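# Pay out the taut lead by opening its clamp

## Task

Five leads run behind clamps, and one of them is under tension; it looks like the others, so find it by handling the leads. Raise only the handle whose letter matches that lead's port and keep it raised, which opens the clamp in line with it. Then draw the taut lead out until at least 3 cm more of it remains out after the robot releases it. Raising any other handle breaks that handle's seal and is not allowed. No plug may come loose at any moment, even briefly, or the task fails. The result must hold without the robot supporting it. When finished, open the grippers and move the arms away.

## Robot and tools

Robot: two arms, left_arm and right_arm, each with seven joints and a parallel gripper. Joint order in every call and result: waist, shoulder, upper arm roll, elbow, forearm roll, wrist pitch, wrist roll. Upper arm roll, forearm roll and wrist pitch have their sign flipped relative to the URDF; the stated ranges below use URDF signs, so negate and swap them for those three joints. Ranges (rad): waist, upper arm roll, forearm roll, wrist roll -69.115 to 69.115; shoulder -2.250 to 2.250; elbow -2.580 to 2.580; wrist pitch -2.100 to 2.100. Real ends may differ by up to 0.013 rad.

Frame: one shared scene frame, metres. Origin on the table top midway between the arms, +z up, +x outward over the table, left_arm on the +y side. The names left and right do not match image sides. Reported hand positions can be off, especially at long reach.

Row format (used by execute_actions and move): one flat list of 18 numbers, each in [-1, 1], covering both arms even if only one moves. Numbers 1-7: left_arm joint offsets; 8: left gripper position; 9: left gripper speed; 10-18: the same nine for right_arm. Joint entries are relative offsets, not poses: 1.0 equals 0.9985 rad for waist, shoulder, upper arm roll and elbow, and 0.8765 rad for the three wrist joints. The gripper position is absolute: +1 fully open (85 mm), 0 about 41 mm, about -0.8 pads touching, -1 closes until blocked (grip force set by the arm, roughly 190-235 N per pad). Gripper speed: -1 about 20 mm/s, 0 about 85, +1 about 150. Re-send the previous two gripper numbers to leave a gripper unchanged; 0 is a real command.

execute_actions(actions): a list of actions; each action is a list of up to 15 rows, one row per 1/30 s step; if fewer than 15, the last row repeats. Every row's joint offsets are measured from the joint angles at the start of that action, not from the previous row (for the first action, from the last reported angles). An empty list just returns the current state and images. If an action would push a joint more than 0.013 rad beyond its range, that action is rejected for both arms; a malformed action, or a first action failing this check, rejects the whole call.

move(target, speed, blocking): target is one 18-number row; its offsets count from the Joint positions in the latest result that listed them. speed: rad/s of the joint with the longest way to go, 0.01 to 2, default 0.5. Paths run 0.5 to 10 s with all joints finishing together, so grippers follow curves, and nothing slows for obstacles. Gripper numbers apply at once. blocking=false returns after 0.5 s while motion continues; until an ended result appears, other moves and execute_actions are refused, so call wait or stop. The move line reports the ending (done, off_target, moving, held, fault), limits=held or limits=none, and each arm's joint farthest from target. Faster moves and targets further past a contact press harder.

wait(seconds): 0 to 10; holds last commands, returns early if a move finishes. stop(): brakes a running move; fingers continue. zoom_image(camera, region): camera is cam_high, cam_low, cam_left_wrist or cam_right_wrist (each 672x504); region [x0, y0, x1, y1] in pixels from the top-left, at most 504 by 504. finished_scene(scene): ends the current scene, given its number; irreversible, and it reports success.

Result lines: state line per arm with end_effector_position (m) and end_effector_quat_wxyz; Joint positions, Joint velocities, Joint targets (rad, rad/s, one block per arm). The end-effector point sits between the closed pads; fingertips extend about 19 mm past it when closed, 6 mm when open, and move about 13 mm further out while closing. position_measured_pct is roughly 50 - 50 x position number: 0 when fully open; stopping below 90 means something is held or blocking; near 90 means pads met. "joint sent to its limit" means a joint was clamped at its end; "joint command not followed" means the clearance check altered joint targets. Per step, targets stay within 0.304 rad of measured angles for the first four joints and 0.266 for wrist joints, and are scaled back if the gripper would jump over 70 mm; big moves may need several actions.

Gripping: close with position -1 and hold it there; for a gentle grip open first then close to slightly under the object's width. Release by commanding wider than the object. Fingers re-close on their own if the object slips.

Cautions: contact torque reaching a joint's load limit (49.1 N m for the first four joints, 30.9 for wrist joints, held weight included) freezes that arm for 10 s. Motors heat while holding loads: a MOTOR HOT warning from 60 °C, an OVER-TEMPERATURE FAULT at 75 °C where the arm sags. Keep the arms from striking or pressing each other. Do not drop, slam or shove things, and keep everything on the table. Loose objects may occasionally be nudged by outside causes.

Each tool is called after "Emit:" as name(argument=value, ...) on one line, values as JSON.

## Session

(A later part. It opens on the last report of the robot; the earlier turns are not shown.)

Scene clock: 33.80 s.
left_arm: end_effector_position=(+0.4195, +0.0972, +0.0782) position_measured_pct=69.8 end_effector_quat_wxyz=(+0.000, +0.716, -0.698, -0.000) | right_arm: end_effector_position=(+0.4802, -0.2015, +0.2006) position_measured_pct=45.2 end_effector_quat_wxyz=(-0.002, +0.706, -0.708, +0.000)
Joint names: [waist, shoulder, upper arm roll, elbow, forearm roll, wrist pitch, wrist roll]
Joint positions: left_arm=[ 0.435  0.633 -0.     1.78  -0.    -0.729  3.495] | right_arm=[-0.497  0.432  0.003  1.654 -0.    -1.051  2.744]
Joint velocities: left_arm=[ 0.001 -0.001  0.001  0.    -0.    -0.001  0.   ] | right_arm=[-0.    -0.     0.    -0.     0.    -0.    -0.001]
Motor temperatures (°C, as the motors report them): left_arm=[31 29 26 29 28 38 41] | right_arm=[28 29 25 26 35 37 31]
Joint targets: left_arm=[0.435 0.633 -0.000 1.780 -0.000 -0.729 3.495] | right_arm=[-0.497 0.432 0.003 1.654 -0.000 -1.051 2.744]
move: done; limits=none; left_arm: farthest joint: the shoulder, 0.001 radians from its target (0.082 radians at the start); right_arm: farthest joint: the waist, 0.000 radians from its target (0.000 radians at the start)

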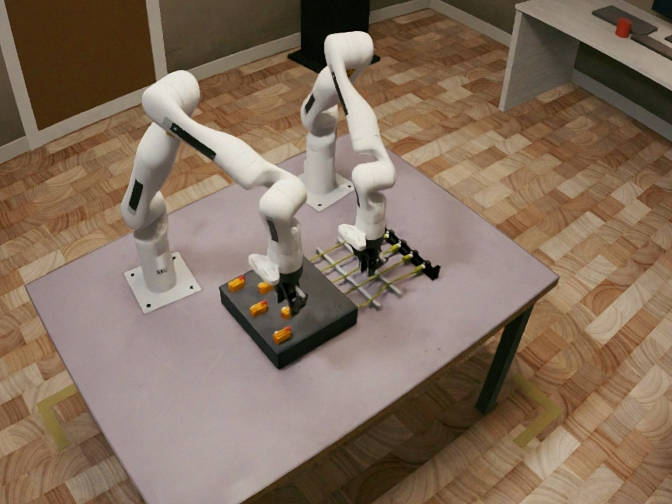

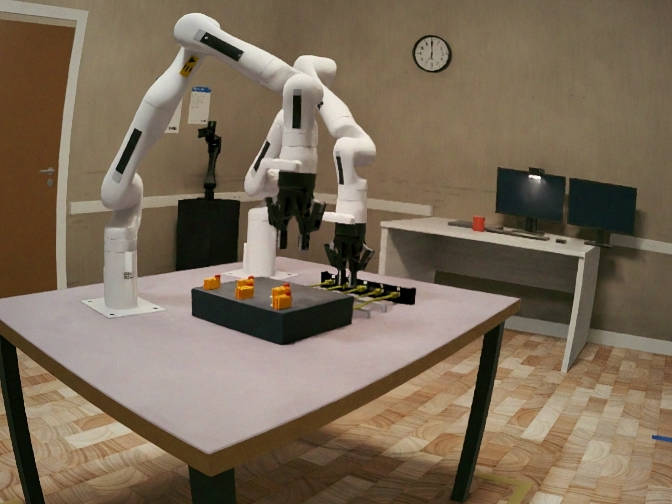

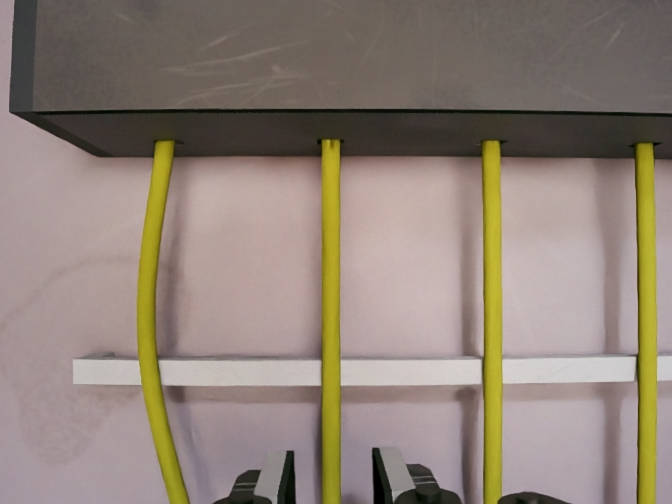

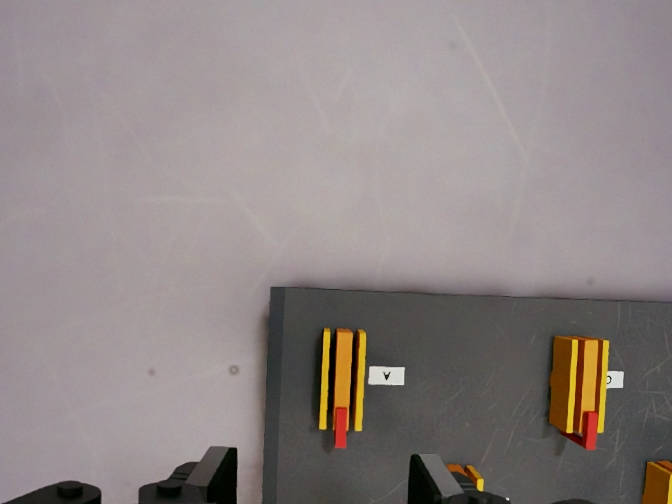

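Emit:
execute_actions(actions=[])

Emit:
move(target=[0,0.085,0,0.029,0,0.131,0,-0.4,0.5,0,0,0,0,0,0,0,0.1,0], speed=0.2)

Emit:
execute_actions(actions=[[[0,0,0,0,0,0,0,-0.8,0.5,0,0,0,0,0,0,0,0.1,0]],[[-0.015,0,0,0,0,0,-0.015,-0.8,0.5,0,0,0,0,0,0,0,0.1,0]],[[0,0,0,0,0,0,0,-0.8,0.5,0,0,0,0,0,0,0,0.1,0]]])

Scene clock: 60.63 s.
left_arm: end_effector_position=(+0.4195, +0.0972, +0.0783) position_measured_pct=69.8 end_effector_quat_wxyz=(+0.000, +0.716, -0.698, +0.000) | right_arm: end_effector_position=(+0.4802, -0.2015, +0.2006) position_measured_pct=45.2 end_effector_quat_wxyz=(-0.002, +0.706, -0.708, +0.000)
Joint names: [waist, shoulder, upper arm roll, elbow, forearm roll, wrist pitch, wrist roll]
Joint positions: left_arm=[ 0.435  0.633 -0.     1.78  -0.    -0.729  3.495] | right_arm=[-0.497  0.432  0.003  1.654 -0.    -1.051  2.744]
Joint velocities: left_arm=[-0.    -0.    -0.    -0.    -0.001  0.     0.001] | right_arm=[ 0.     0.     0.    -0.     0.     0.     0.001]
Motor temperatures (°C, as the motors report them): left_arm=[31 29 26 29 28 38 41] | right_arm=[28 29 25 26 35 37 31]
Joint targets: left_arm=[0.435 0.633 -0.000 1.780 -0.000 -0.729 3.495] | right_arm=[-0.497 0.432 0.003 1.654 -0.000 -1.051 2.744]

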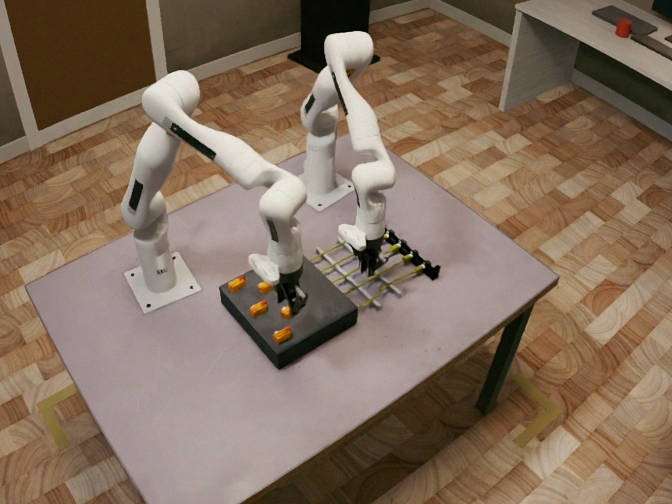

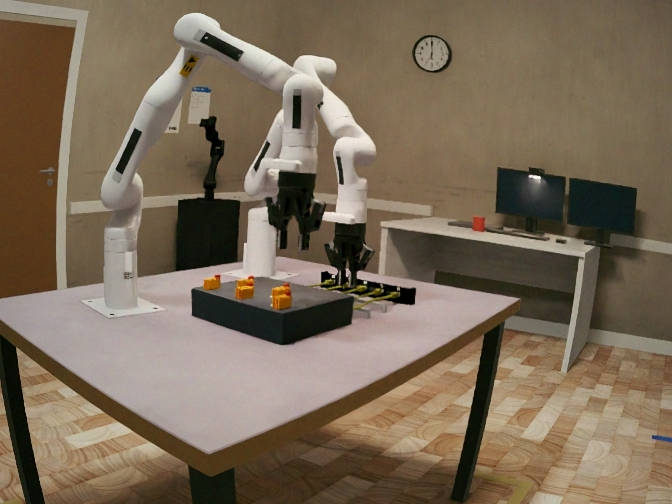

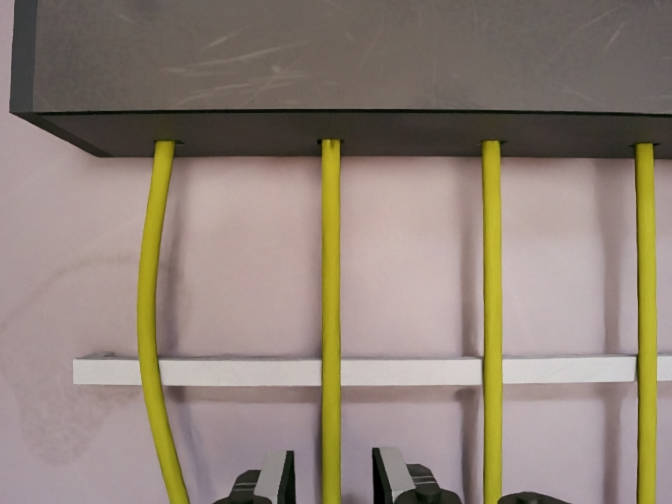

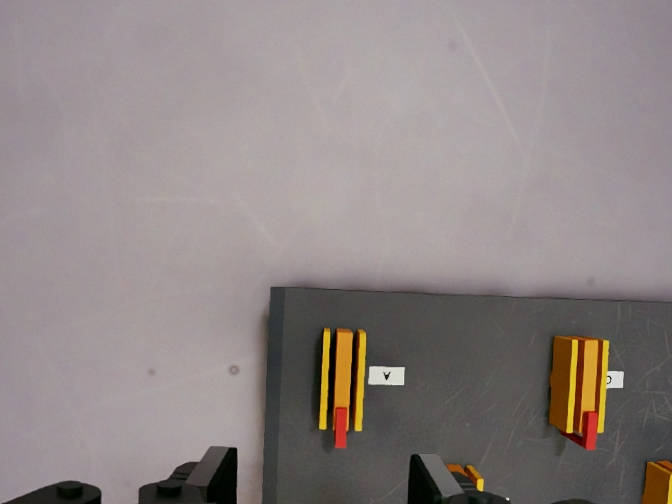

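Scene clock: 61.53 s.
left_arm: end_effector_position=(+0.4198, +0.0971, +0.0339) position_measured_pct=69.8 end_effector_quat_wxyz=(-0.000, +0.716, -0.698, +0.001) | right_arm: end_effector_position=(+0.4802, -0.2015, +0.2006) position_measured_pct=45.2 end_effector_quat_wxyz=(-0.002, +0.706, -0.708, +0.000)
Joint names: [waist, shoulder, upper arm roll, elbow, forearm roll, wrist pitch, wrist roll]
Joint positions: left_arm=[ 0.435  0.717 -0.     1.809 -0.    -0.614  3.495] | right_arm=[-0.497  0.432  0.003  1.654 -0.    -1.051  2.744]
Joint velocities: left_arm=[ 0.     0.003 -0.001  0.001  0.     0.     0.002] | right_arm=[ 0.     0.     0.    -0.     0.    -0.    -0.001]
Motor temperatures (°C, as the motors report them): left_arm=[31 29 26 29 28 38 41] | right_arm=[28 29 25 26 35 37 31]
Joint targets: left_arm=[0.435 0.717 -0.000 1.809 -0.000 -0.614 3.495] | right_arm=[-0.497 0.432 0.003 1.654 -0.000 -1.051 2.744]
move: done; limits=none; left_arm: farthest joint: the shoulder, 0.001 radians from its target (0.085 radians at the start); right_arm: farthest joint: the waist, 0.000 radians from its target (0.000 radians at the start)

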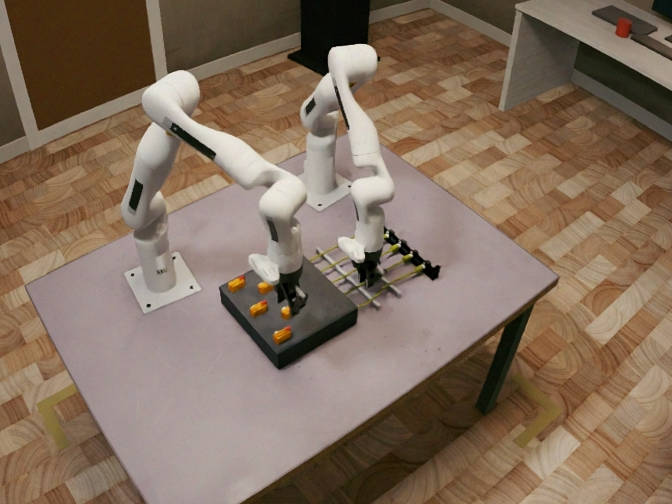

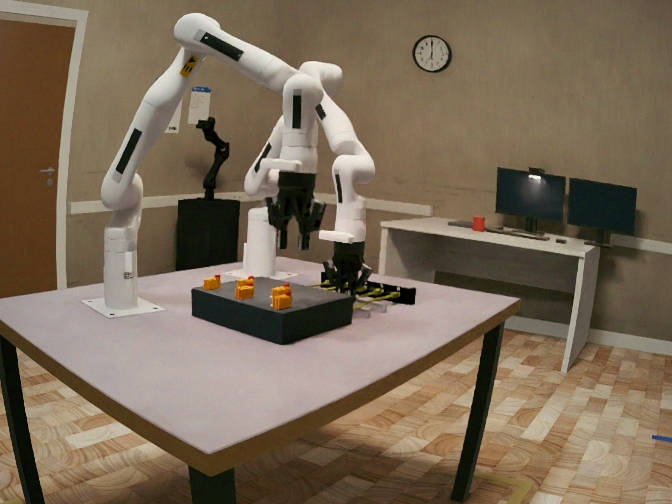

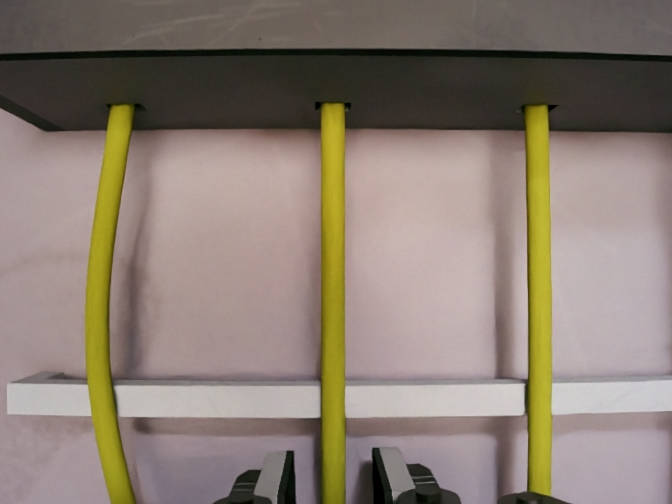

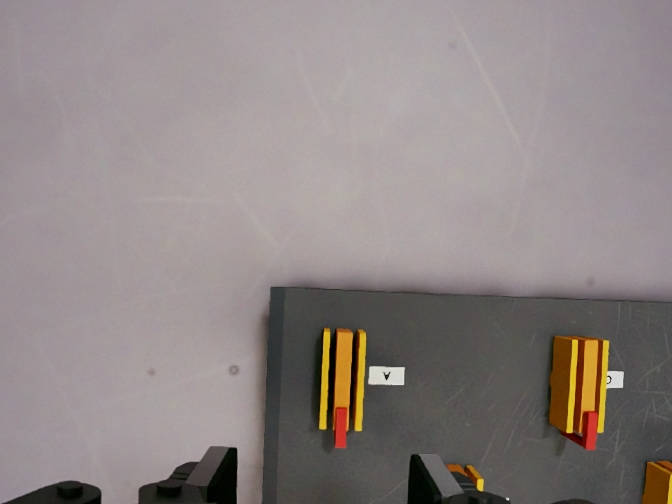

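Scene clock: 63.03 s.
left_arm: end_effector_position=(+0.4222, +0.0972, +0.0347) position_measured_pct=86.5 end_effector_quat_wxyz=(-0.001, -0.715, +0.699, -0.004) | right_arm: end_effector_position=(+0.4802, -0.2015, +0.2006) position_measured_pct=45.2 end_effector_quat_wxyz=(-0.002, +0.706, -0.708, +0.000)
Joint names: [waist, shoulder, upper arm roll, elbow, forearm roll, wrist pitch, wrist roll]
Joint positions: left_arm=[ 0.426  0.716 -0.006  1.807 -0.004 -0.612  3.482] | right_arm=[-0.497  0.432  0.003  1.654 -0.    -1.051  2.744]
Joint velocities: left_arm=[-0.    -0.001  0.    -0.     0.001  0.     0.   ] | right_arm=[-0.     0.    -0.     0.001 -0.     0.    -0.001]
Motor temperatures (°C, as the motors report them): left_arm=[31 29 26 29 28 38 41] | right_arm=[28 29 25 27 35 37 31]
Joint targets: left_arm=[0.425 0.716 -0.005 1.808 -0.003 -0.612 3.482] | right_arm=[-0.497 0.432 0.003 1.654 -0.000 -1.051 2.744]

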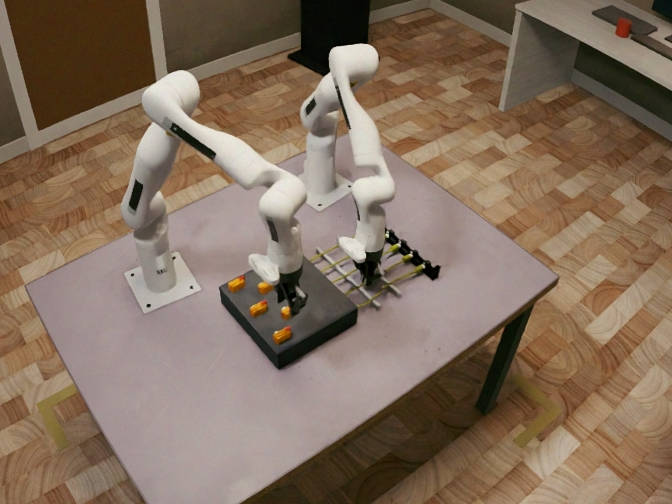

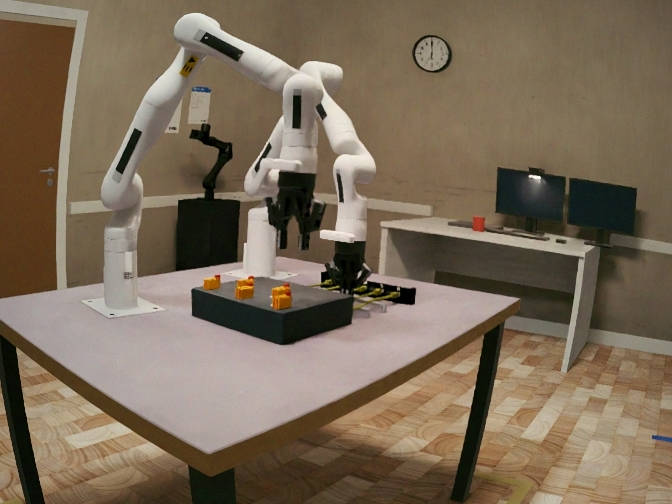

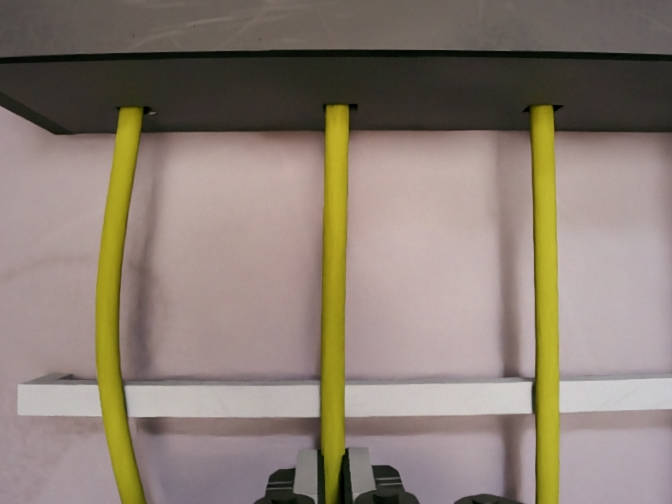

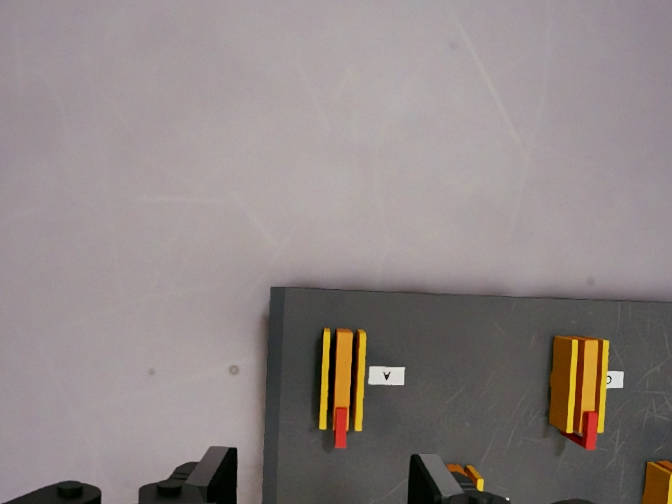

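B is the tight lead. Releasing it and repositioning both arms.

Emit:
execute_actions(actions=[[[0.005,0,0.006,0,0.004,0,0,-0.4,0.5,0,0,0,0,0,0,0,0.1,0]],[[0,-0.085,0,-0.029,0,-0.131,0,-0.4,0.5,0,0,0,0,0,0,0,0.1,0]],[[0,0,0,0,0,0,0,-0.4,0.5,0,0,0,0,0,0,0,0.1,0]]])

Emit:
move(target=[0.143,0.054,0,-0.118,0,-0.079,0.173,-0.4,0.5,-0.164,0.019,0,0.209,0,0.255,-0.187,0.1,0], speed=0.3)

Scene clock: 77.00 s.
left_arm: end_effector_position=(+0.4221, +0.0987, +0.0789) position_measured_pct=69.8 end_effector_quat_wxyz=(+0.001, -0.714, +0.701, -0.002) | right_arm: end_effector_position=(+0.4802, -0.2015, +0.2006) position_measured_pct=45.2 end_effector_quat_wxyz=(-0.002, +0.706, -0.708, +0.000)
Joint names: [waist, shoulder, upper arm roll, elbow, forearm roll, wrist pitch, wrist roll]
Joint positions: left_arm=[ 0.431  0.632 -0.     1.778 -0.    -0.727  3.482] | right_arm=[-0.497  0.432  0.003  1.654 -0.    -1.051  2.744]
Joint velocities: left_arm=[-0.     0.     0.001 -0.001 -0.    -0.001  0.   ] | right_arm=[ 0.     0.    -0.    -0.    -0.     0.    -0.001]
Motor temperatures (°C, as the motors report them): left_arm=[31 29 26 29 28 38 41] | right_arm=[28 29 25 27 35 37 31]
Joint targets: left_arm=[0.431 0.632 -0.000 1.778 -0.000 -0.727 3.482] | right_arm=[-0.497 0.432 0.003 1.654 -0.000 -1.051 2.744]

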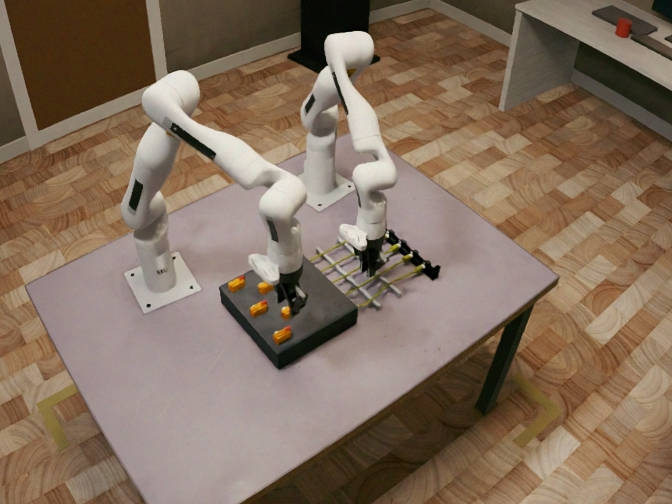

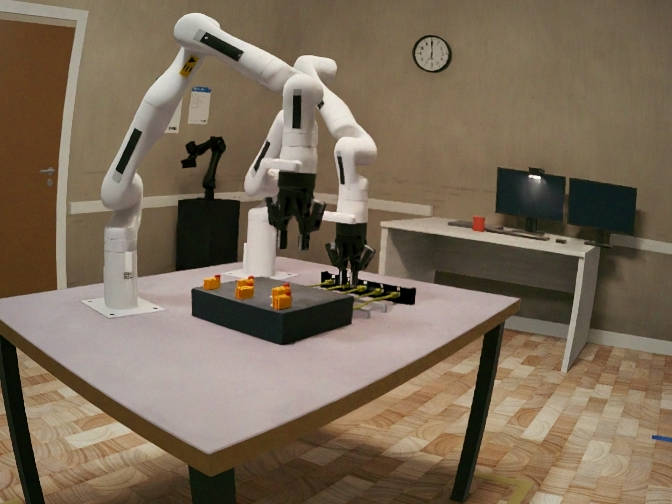

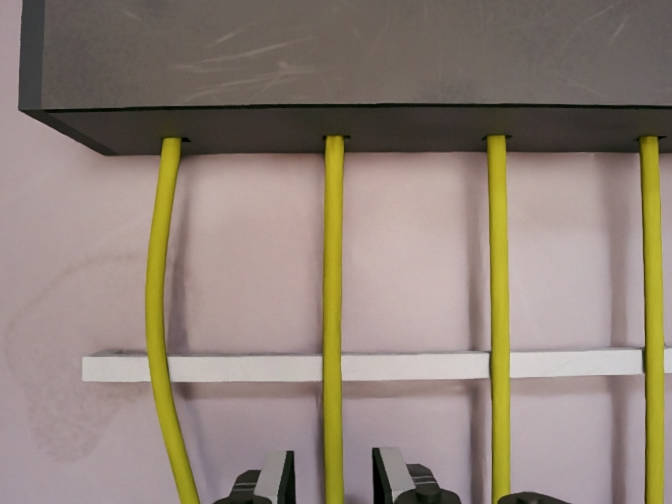

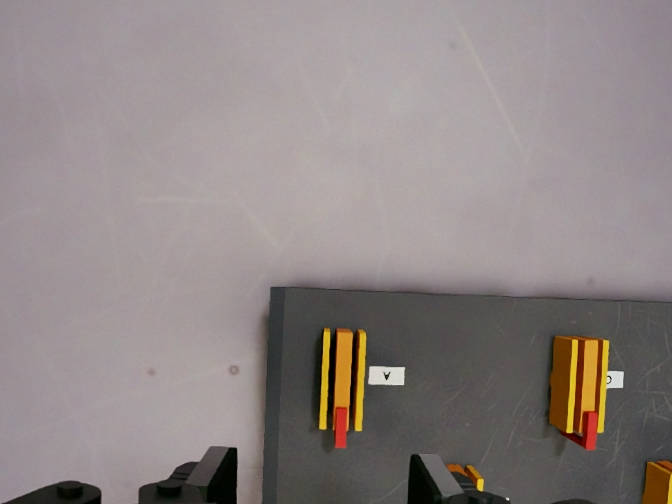

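Scene clock: 78.17 s.
left_arm: end_effector_position=(+0.4213, +0.0258, +0.0790) position_measured_pct=69.8 end_effector_quat_wxyz=(+0.000, +0.717, -0.697, -0.000) | right_arm: end_effector_position=(+0.4193, -0.1533, +0.1394) position_measured_pct=45.2 end_effector_quat_wxyz=(-0.000, +0.706, -0.708, -0.001)
Joint names: [waist, shoulder, upper arm roll, elbow, forearm roll, wrist pitch, wrist roll]
Joint positions: left_arm=[ 0.573  0.686 -0.     1.661 -0.    -0.796  3.633] | right_arm=[-0.66   0.451  0.003  1.863 -0.    -0.828  2.58 ]
Joint velocities: left_arm=[ 0.002  0.001  0.     0.001 -0.     0.001  0.   ] | right_arm=[-0.003 -0.    -0.     0.001  0.    -0.     0.001]
Motor temperatures (°C, as the motors report them): left_arm=[31 29 26 29 28 38 41] | right_arm=[28 29 25 27 35 37 31]
Joint targets: left_arm=[0.573 0.686 -0.000 1.661 -0.000 -0.796 3.633] | right_arm=[-0.660 0.451 0.003 1.863 -0.000 -0.828 2.580]
move: done; limits=none; left_arm: farthest joint: the waist, 0.001 radians from its target (0.143 radians at the start); right_arm: farthest joint: the waist, 0.001 radians from its target (0.164 radians at the start)

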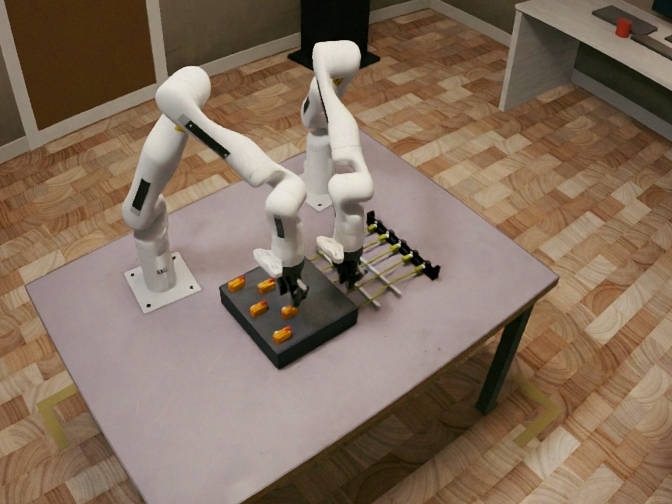

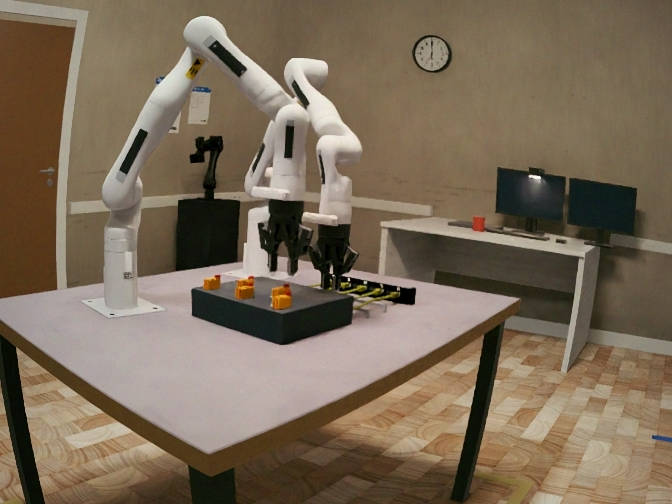

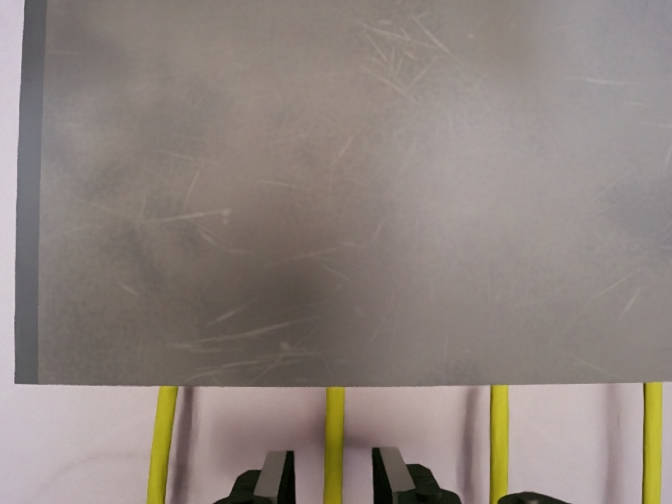

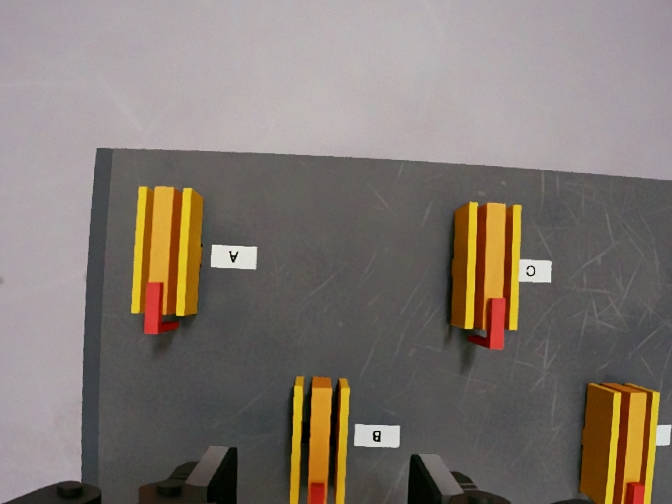

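Emit:
move(target=[0,0.081,0,0.029,0,0.126,0,-0.4,0.5,0,0.097,0,0.059,0,0.178,0.03,0.1,0], speed=0.15)

Scene clock: 86.80 s.
left_arm: end_effector_position=(+0.4215, +0.0257, +0.0332) position_measured_pct=69.8 end_effector_quat_wxyz=(+0.000, +0.717, -0.697, +0.000) | right_arm: end_effector_position=(+0.4193, -0.1532, +0.0867) position_measured_pct=45.2 end_effector_quat_wxyz=(-0.000, +0.715, -0.699, -0.001)
Joint names: [waist, shoulder, upper arm roll, elbow, forearm roll, wrist pitch, wrist roll]
Joint positions: left_arm=[ 0.573  0.767 -0.     1.689 -0.    -0.685  3.633] | right_arm=[-0.66   0.548  0.003  1.921 -0.    -0.672  2.606]
Joint velocities: left_arm=[ 0.     0.003 -0.001  0.002  0.    -0.001  0.001] | right_arm=[ 0.     0.003 -0.     0.    -0.    -0.    -0.   ]
Motor temperatures (°C, as the motors report them): left_arm=[31 29 26 29 28 38 41] | right_arm=[28 29 25 27 35 37 31]
Joint targets: left_arm=[0.573 0.767 -0.000 1.689 -0.000 -0.685 3.633] | right_arm=[-0.660 0.548 0.003 1.921 -0.000 -0.672 2.606]
move: done; limits=none; left_arm: farthest joint: the waist, 0.000 radians from its target (0.000 radians at the start); right_arm: farthest joint: the waist, 0.000 radians from its target (0.000 radians at the start)

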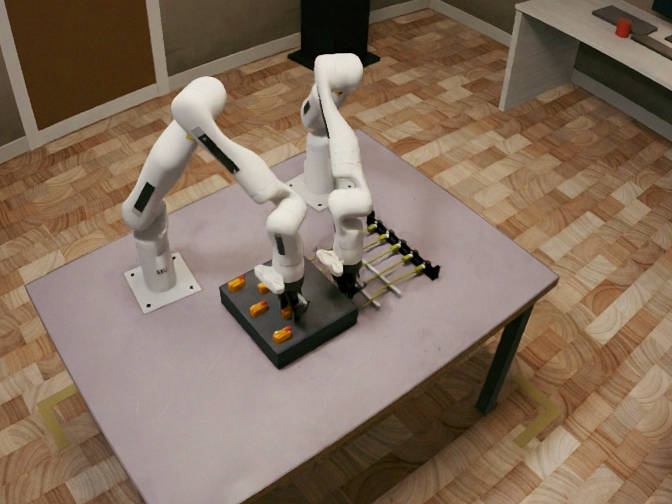

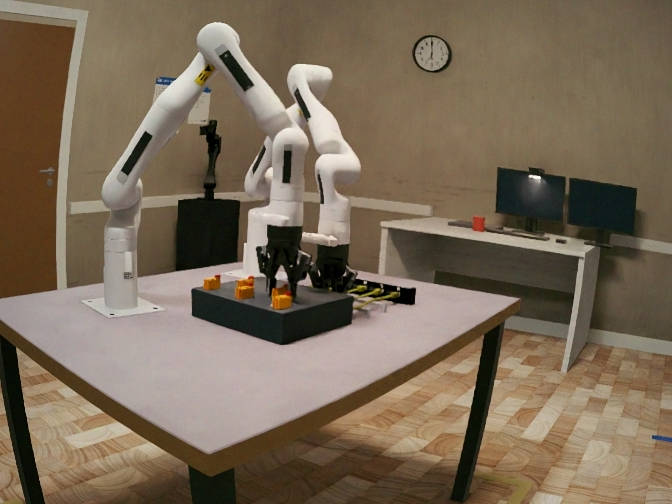

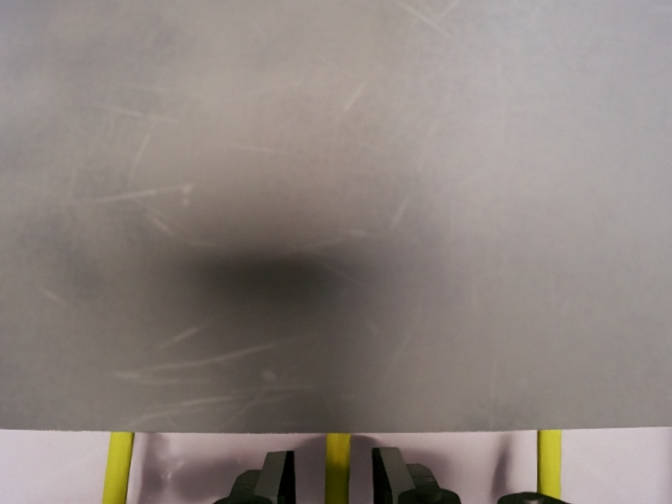

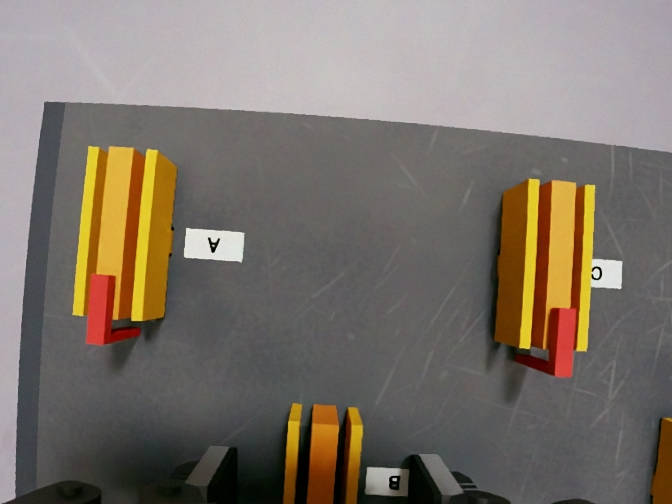

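The roll correction went the wrong way; reversing it, then gripping and lifting.

Emit:
execute_actions(actions=[[[0,0,0,0,0,0,0,-0.85,0.3,0,0,0,0,0,0,-0.075,0.1,0]],[[0,0,0,0,0,0,0,-0.85,0.3,0,0,0,0,0,0,0,-1,-0.3]],[[0,0,0,0,0,0,0,-0.85,0.3,0,0,0,0,0,0,0,-1,-0.3]]])

Emit:
move(target=[0,0,0,0,0,0,0,-0.85,0.3,0,-0.026,0,-0.0165,0,-0.049,0,-1,-0.3], speed=0.05)

Scene clock: 100.97 s.
left_arm: end_effector_position=(+0.4212, +0.0257, +0.0332) position_measured_pct=87.3 end_effector_quat_wxyz=(+0.000, +0.717, -0.697, -0.000) | right_arm: end_effector_position=(+0.4202, -0.1533, +0.0871) position_measured_pct=81.3 end_effector_quat_wxyz=(-0.001, +0.694, -0.720, +0.000)
Joint names: [waist, shoulder, upper arm roll, elbow, forearm roll, wrist pitch, wrist roll]
Joint positions: left_arm=[ 0.573  0.767 -0.     1.69  -0.    -0.686  3.633] | right_arm=[-0.661  0.547  0.003  1.921 -0.003 -0.671  2.543]
Joint velocities: left_arm=[ 0.     0.    -0.001  0.001 -0.     0.    -0.001] | right_arm=[-0.    -0.    -0.     0.001  0.    -0.    -0.001]
Motor temperatures (°C, as the motors report them): left_arm=[31 29 26 29 28 38 41] | right_arm=[28 29 25 27 35 37 31]
Joint targets: left_arm=[0.573 0.767 -0.000 1.690 -0.000 -0.686 3.633] | right_arm=[-0.660 0.548 0.003 1.921 -0.000 -0.671 2.540]

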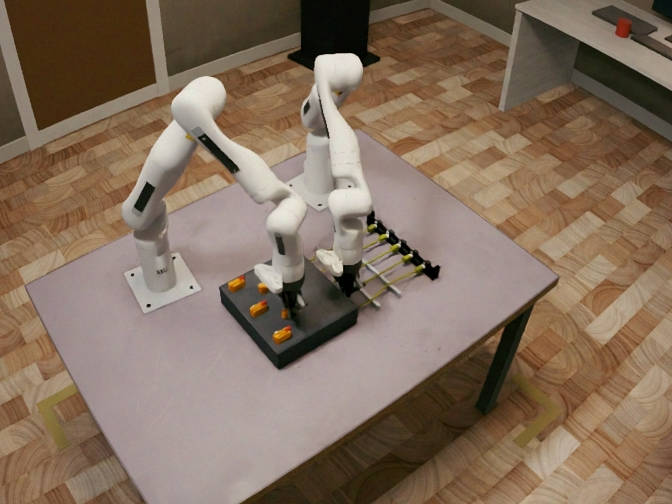

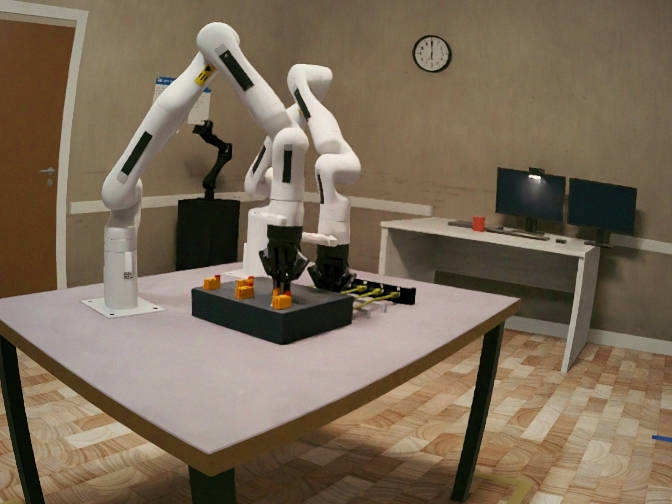

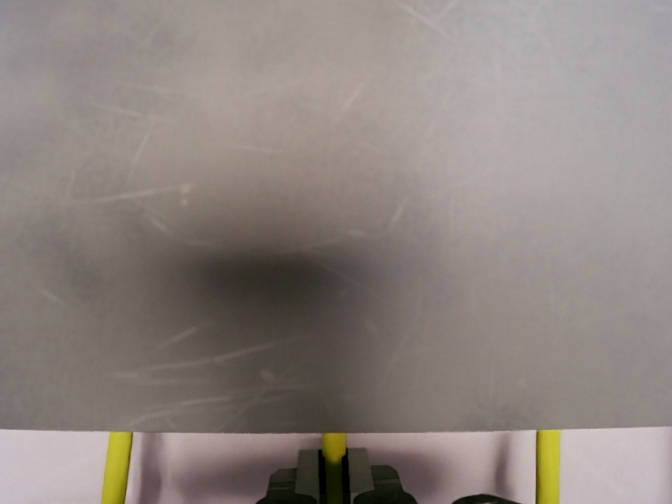

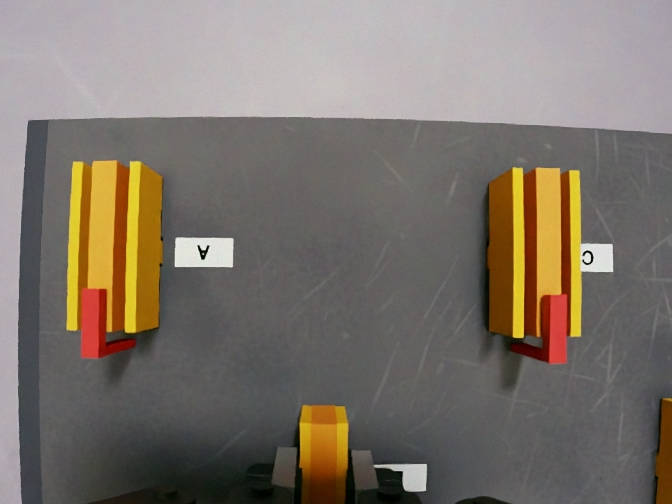

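Scene clock: 102.07 s.
left_arm: end_effector_position=(+0.4212, +0.0257, +0.0332) position_measured_pct=87.3 end_effector_quat_wxyz=(+0.000, +0.717, -0.697, -0.000) | right_arm: end_effector_position=(+0.4202, -0.1533, +0.0965) position_measured_pct=81.3 end_effector_quat_wxyz=(+0.002, +0.696, -0.718, +0.000)
Joint names: [waist, shoulder, upper arm roll, elbow, forearm roll, wrist pitch, wrist roll]
Joint positions: left_arm=[ 0.573  0.766 -0.     1.69  -0.    -0.686  3.633] | right_arm=[-0.661  0.532  0.003  1.905 -0.005 -0.708  2.546]
Joint velocities: left_arm=[-0.    -0.001 -0.    -0.001  0.001 -0.    -0.002] | right_arm=[-0.    -0.    -0.    -0.     0.    -0.    -0.001]
Motor temperatures (°C, as the motors report them): left_arm=[31 29 26 29 28 38 41] | right_arm=[28 29 25 27 35 37 31]
Joint targets: left_arm=[0.573 0.767 -0.000 1.690 -0.000 -0.686 3.633] | right_arm=[-0.661 0.521 0.003 1.904 -0.003 -0.714 2.543]
move: off_target (right_arm); limits=none; left_arm: farthest joint: the shoulder, 0.001 radians from its target (0.000 radians at the start); right_arm: farthest joint: the shoulder, 0.011 radians from its target (0.026 radians at the start)

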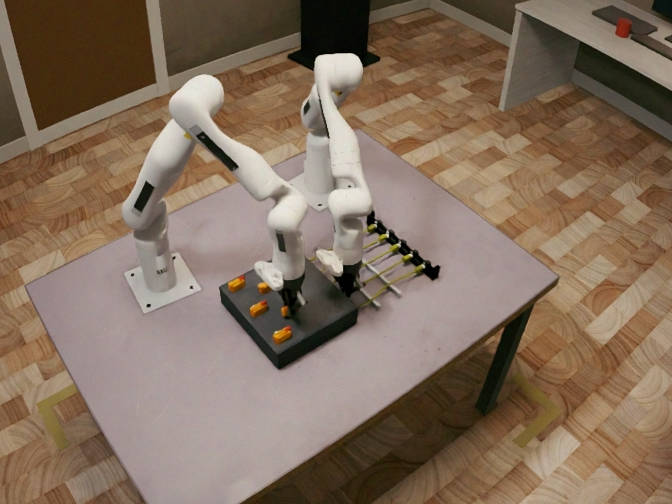

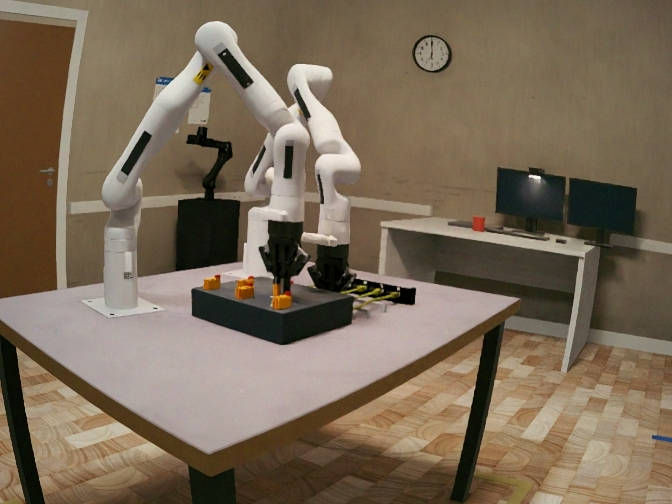

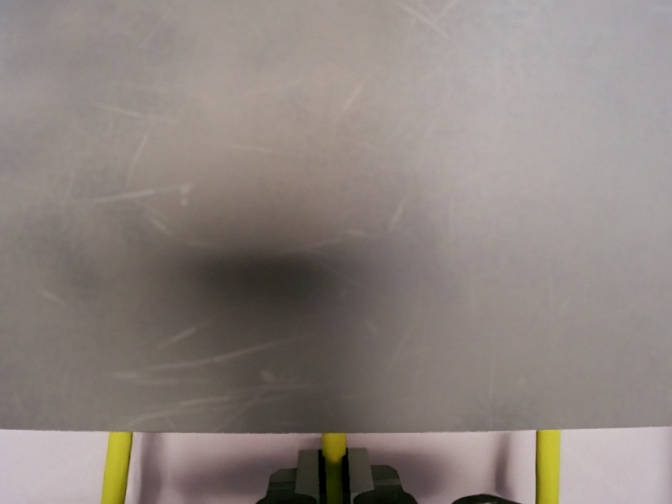

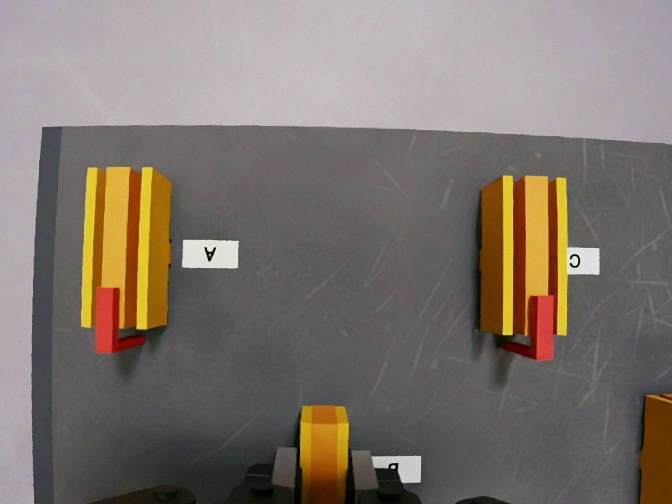

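Emit:
execute_actions(actions=[[[-0.012,-0.012,0.002,0.006,0,-0.007,-0.013,-0.85,0.3,0,-0.009,0,-0.001,0,-0.006,0,-1,-0.3]],[[-0.015,-0.014,0.003,0.009,0,-0.006,-0.016,-0.85,0.3,0,-0.009,0,-0.001,0,-0.006,0,-1,-0.3]],[[-0.015,-0.014,0.003,0.009,0,-0.006,-0.016,-0.85,0.3,0,-0.009,0,-0.001,0,-0.006,0,-1,-0.3]],[[-0.015,-0.014,0.003,0.009,0,-0.006,-0.016,-0.85,0.3,0,-0.009,0,-0.001,0,-0.006,0,-1,-0.3]]])

Scene clock: 111.47 s.
left_arm: end_effector_position=(+0.4219, +0.0485, +0.0511) position_measured_pct=87.3 end_effector_quat_wxyz=(+0.002, +0.716, -0.698, +0.001) | right_arm: end_effector_position=(+0.4202, -0.1533, +0.0964) position_measured_pct=81.3 end_effector_quat_wxyz=(+0.003, +0.699, -0.715, +0.001)
Joint names: [waist, shoulder, upper arm roll, elbow, forearm roll, wrist pitch, wrist roll]
Joint positions: left_arm=[ 0.527  0.717 -0.     1.72  -0.007 -0.703  3.58 ] | right_arm=[-0.662  0.533  0.004  1.905 -0.009 -0.709  2.55 ]
Joint velocities: left_arm=[-0.    -0.     0.    -0.003 -0.001 -0.    -0.   ] | right_arm=[-0.    -0.    -0.    -0.001  0.     0.     0.001]
Motor temperatures (°C, as the motors report them): left_arm=[31 29 26 29 28 38 41] | right_arm=[28 29 25 27 35 37 31]
Joint targets: left_arm=[0.524 0.716 0.003 1.721 -0.005 -0.704 3.580] | right_arm=[-0.662 0.524 0.004 1.904 -0.009 -0.714 2.549]

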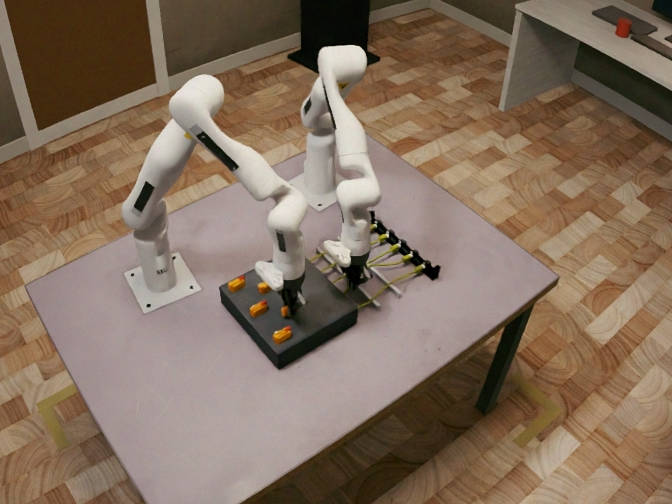

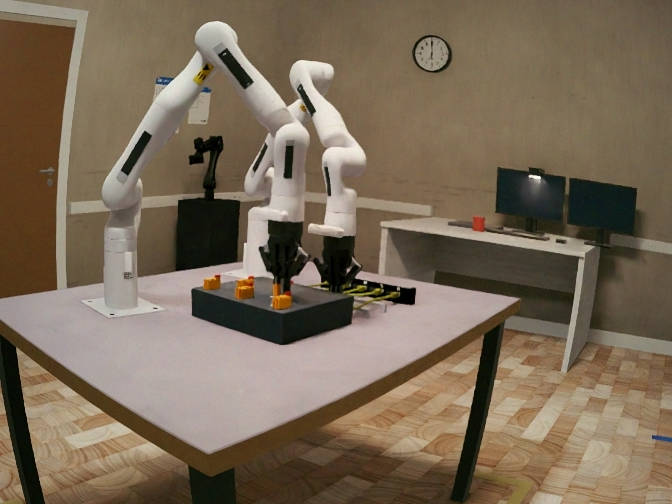

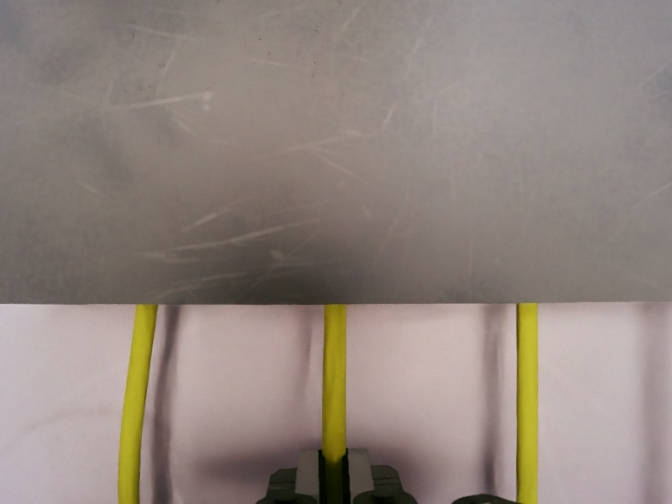

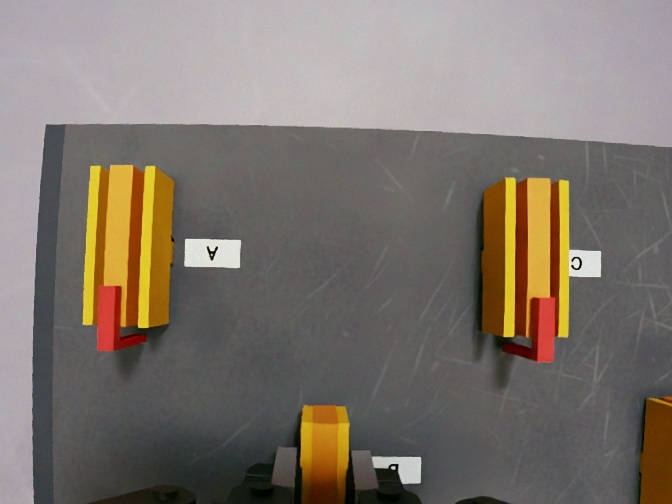

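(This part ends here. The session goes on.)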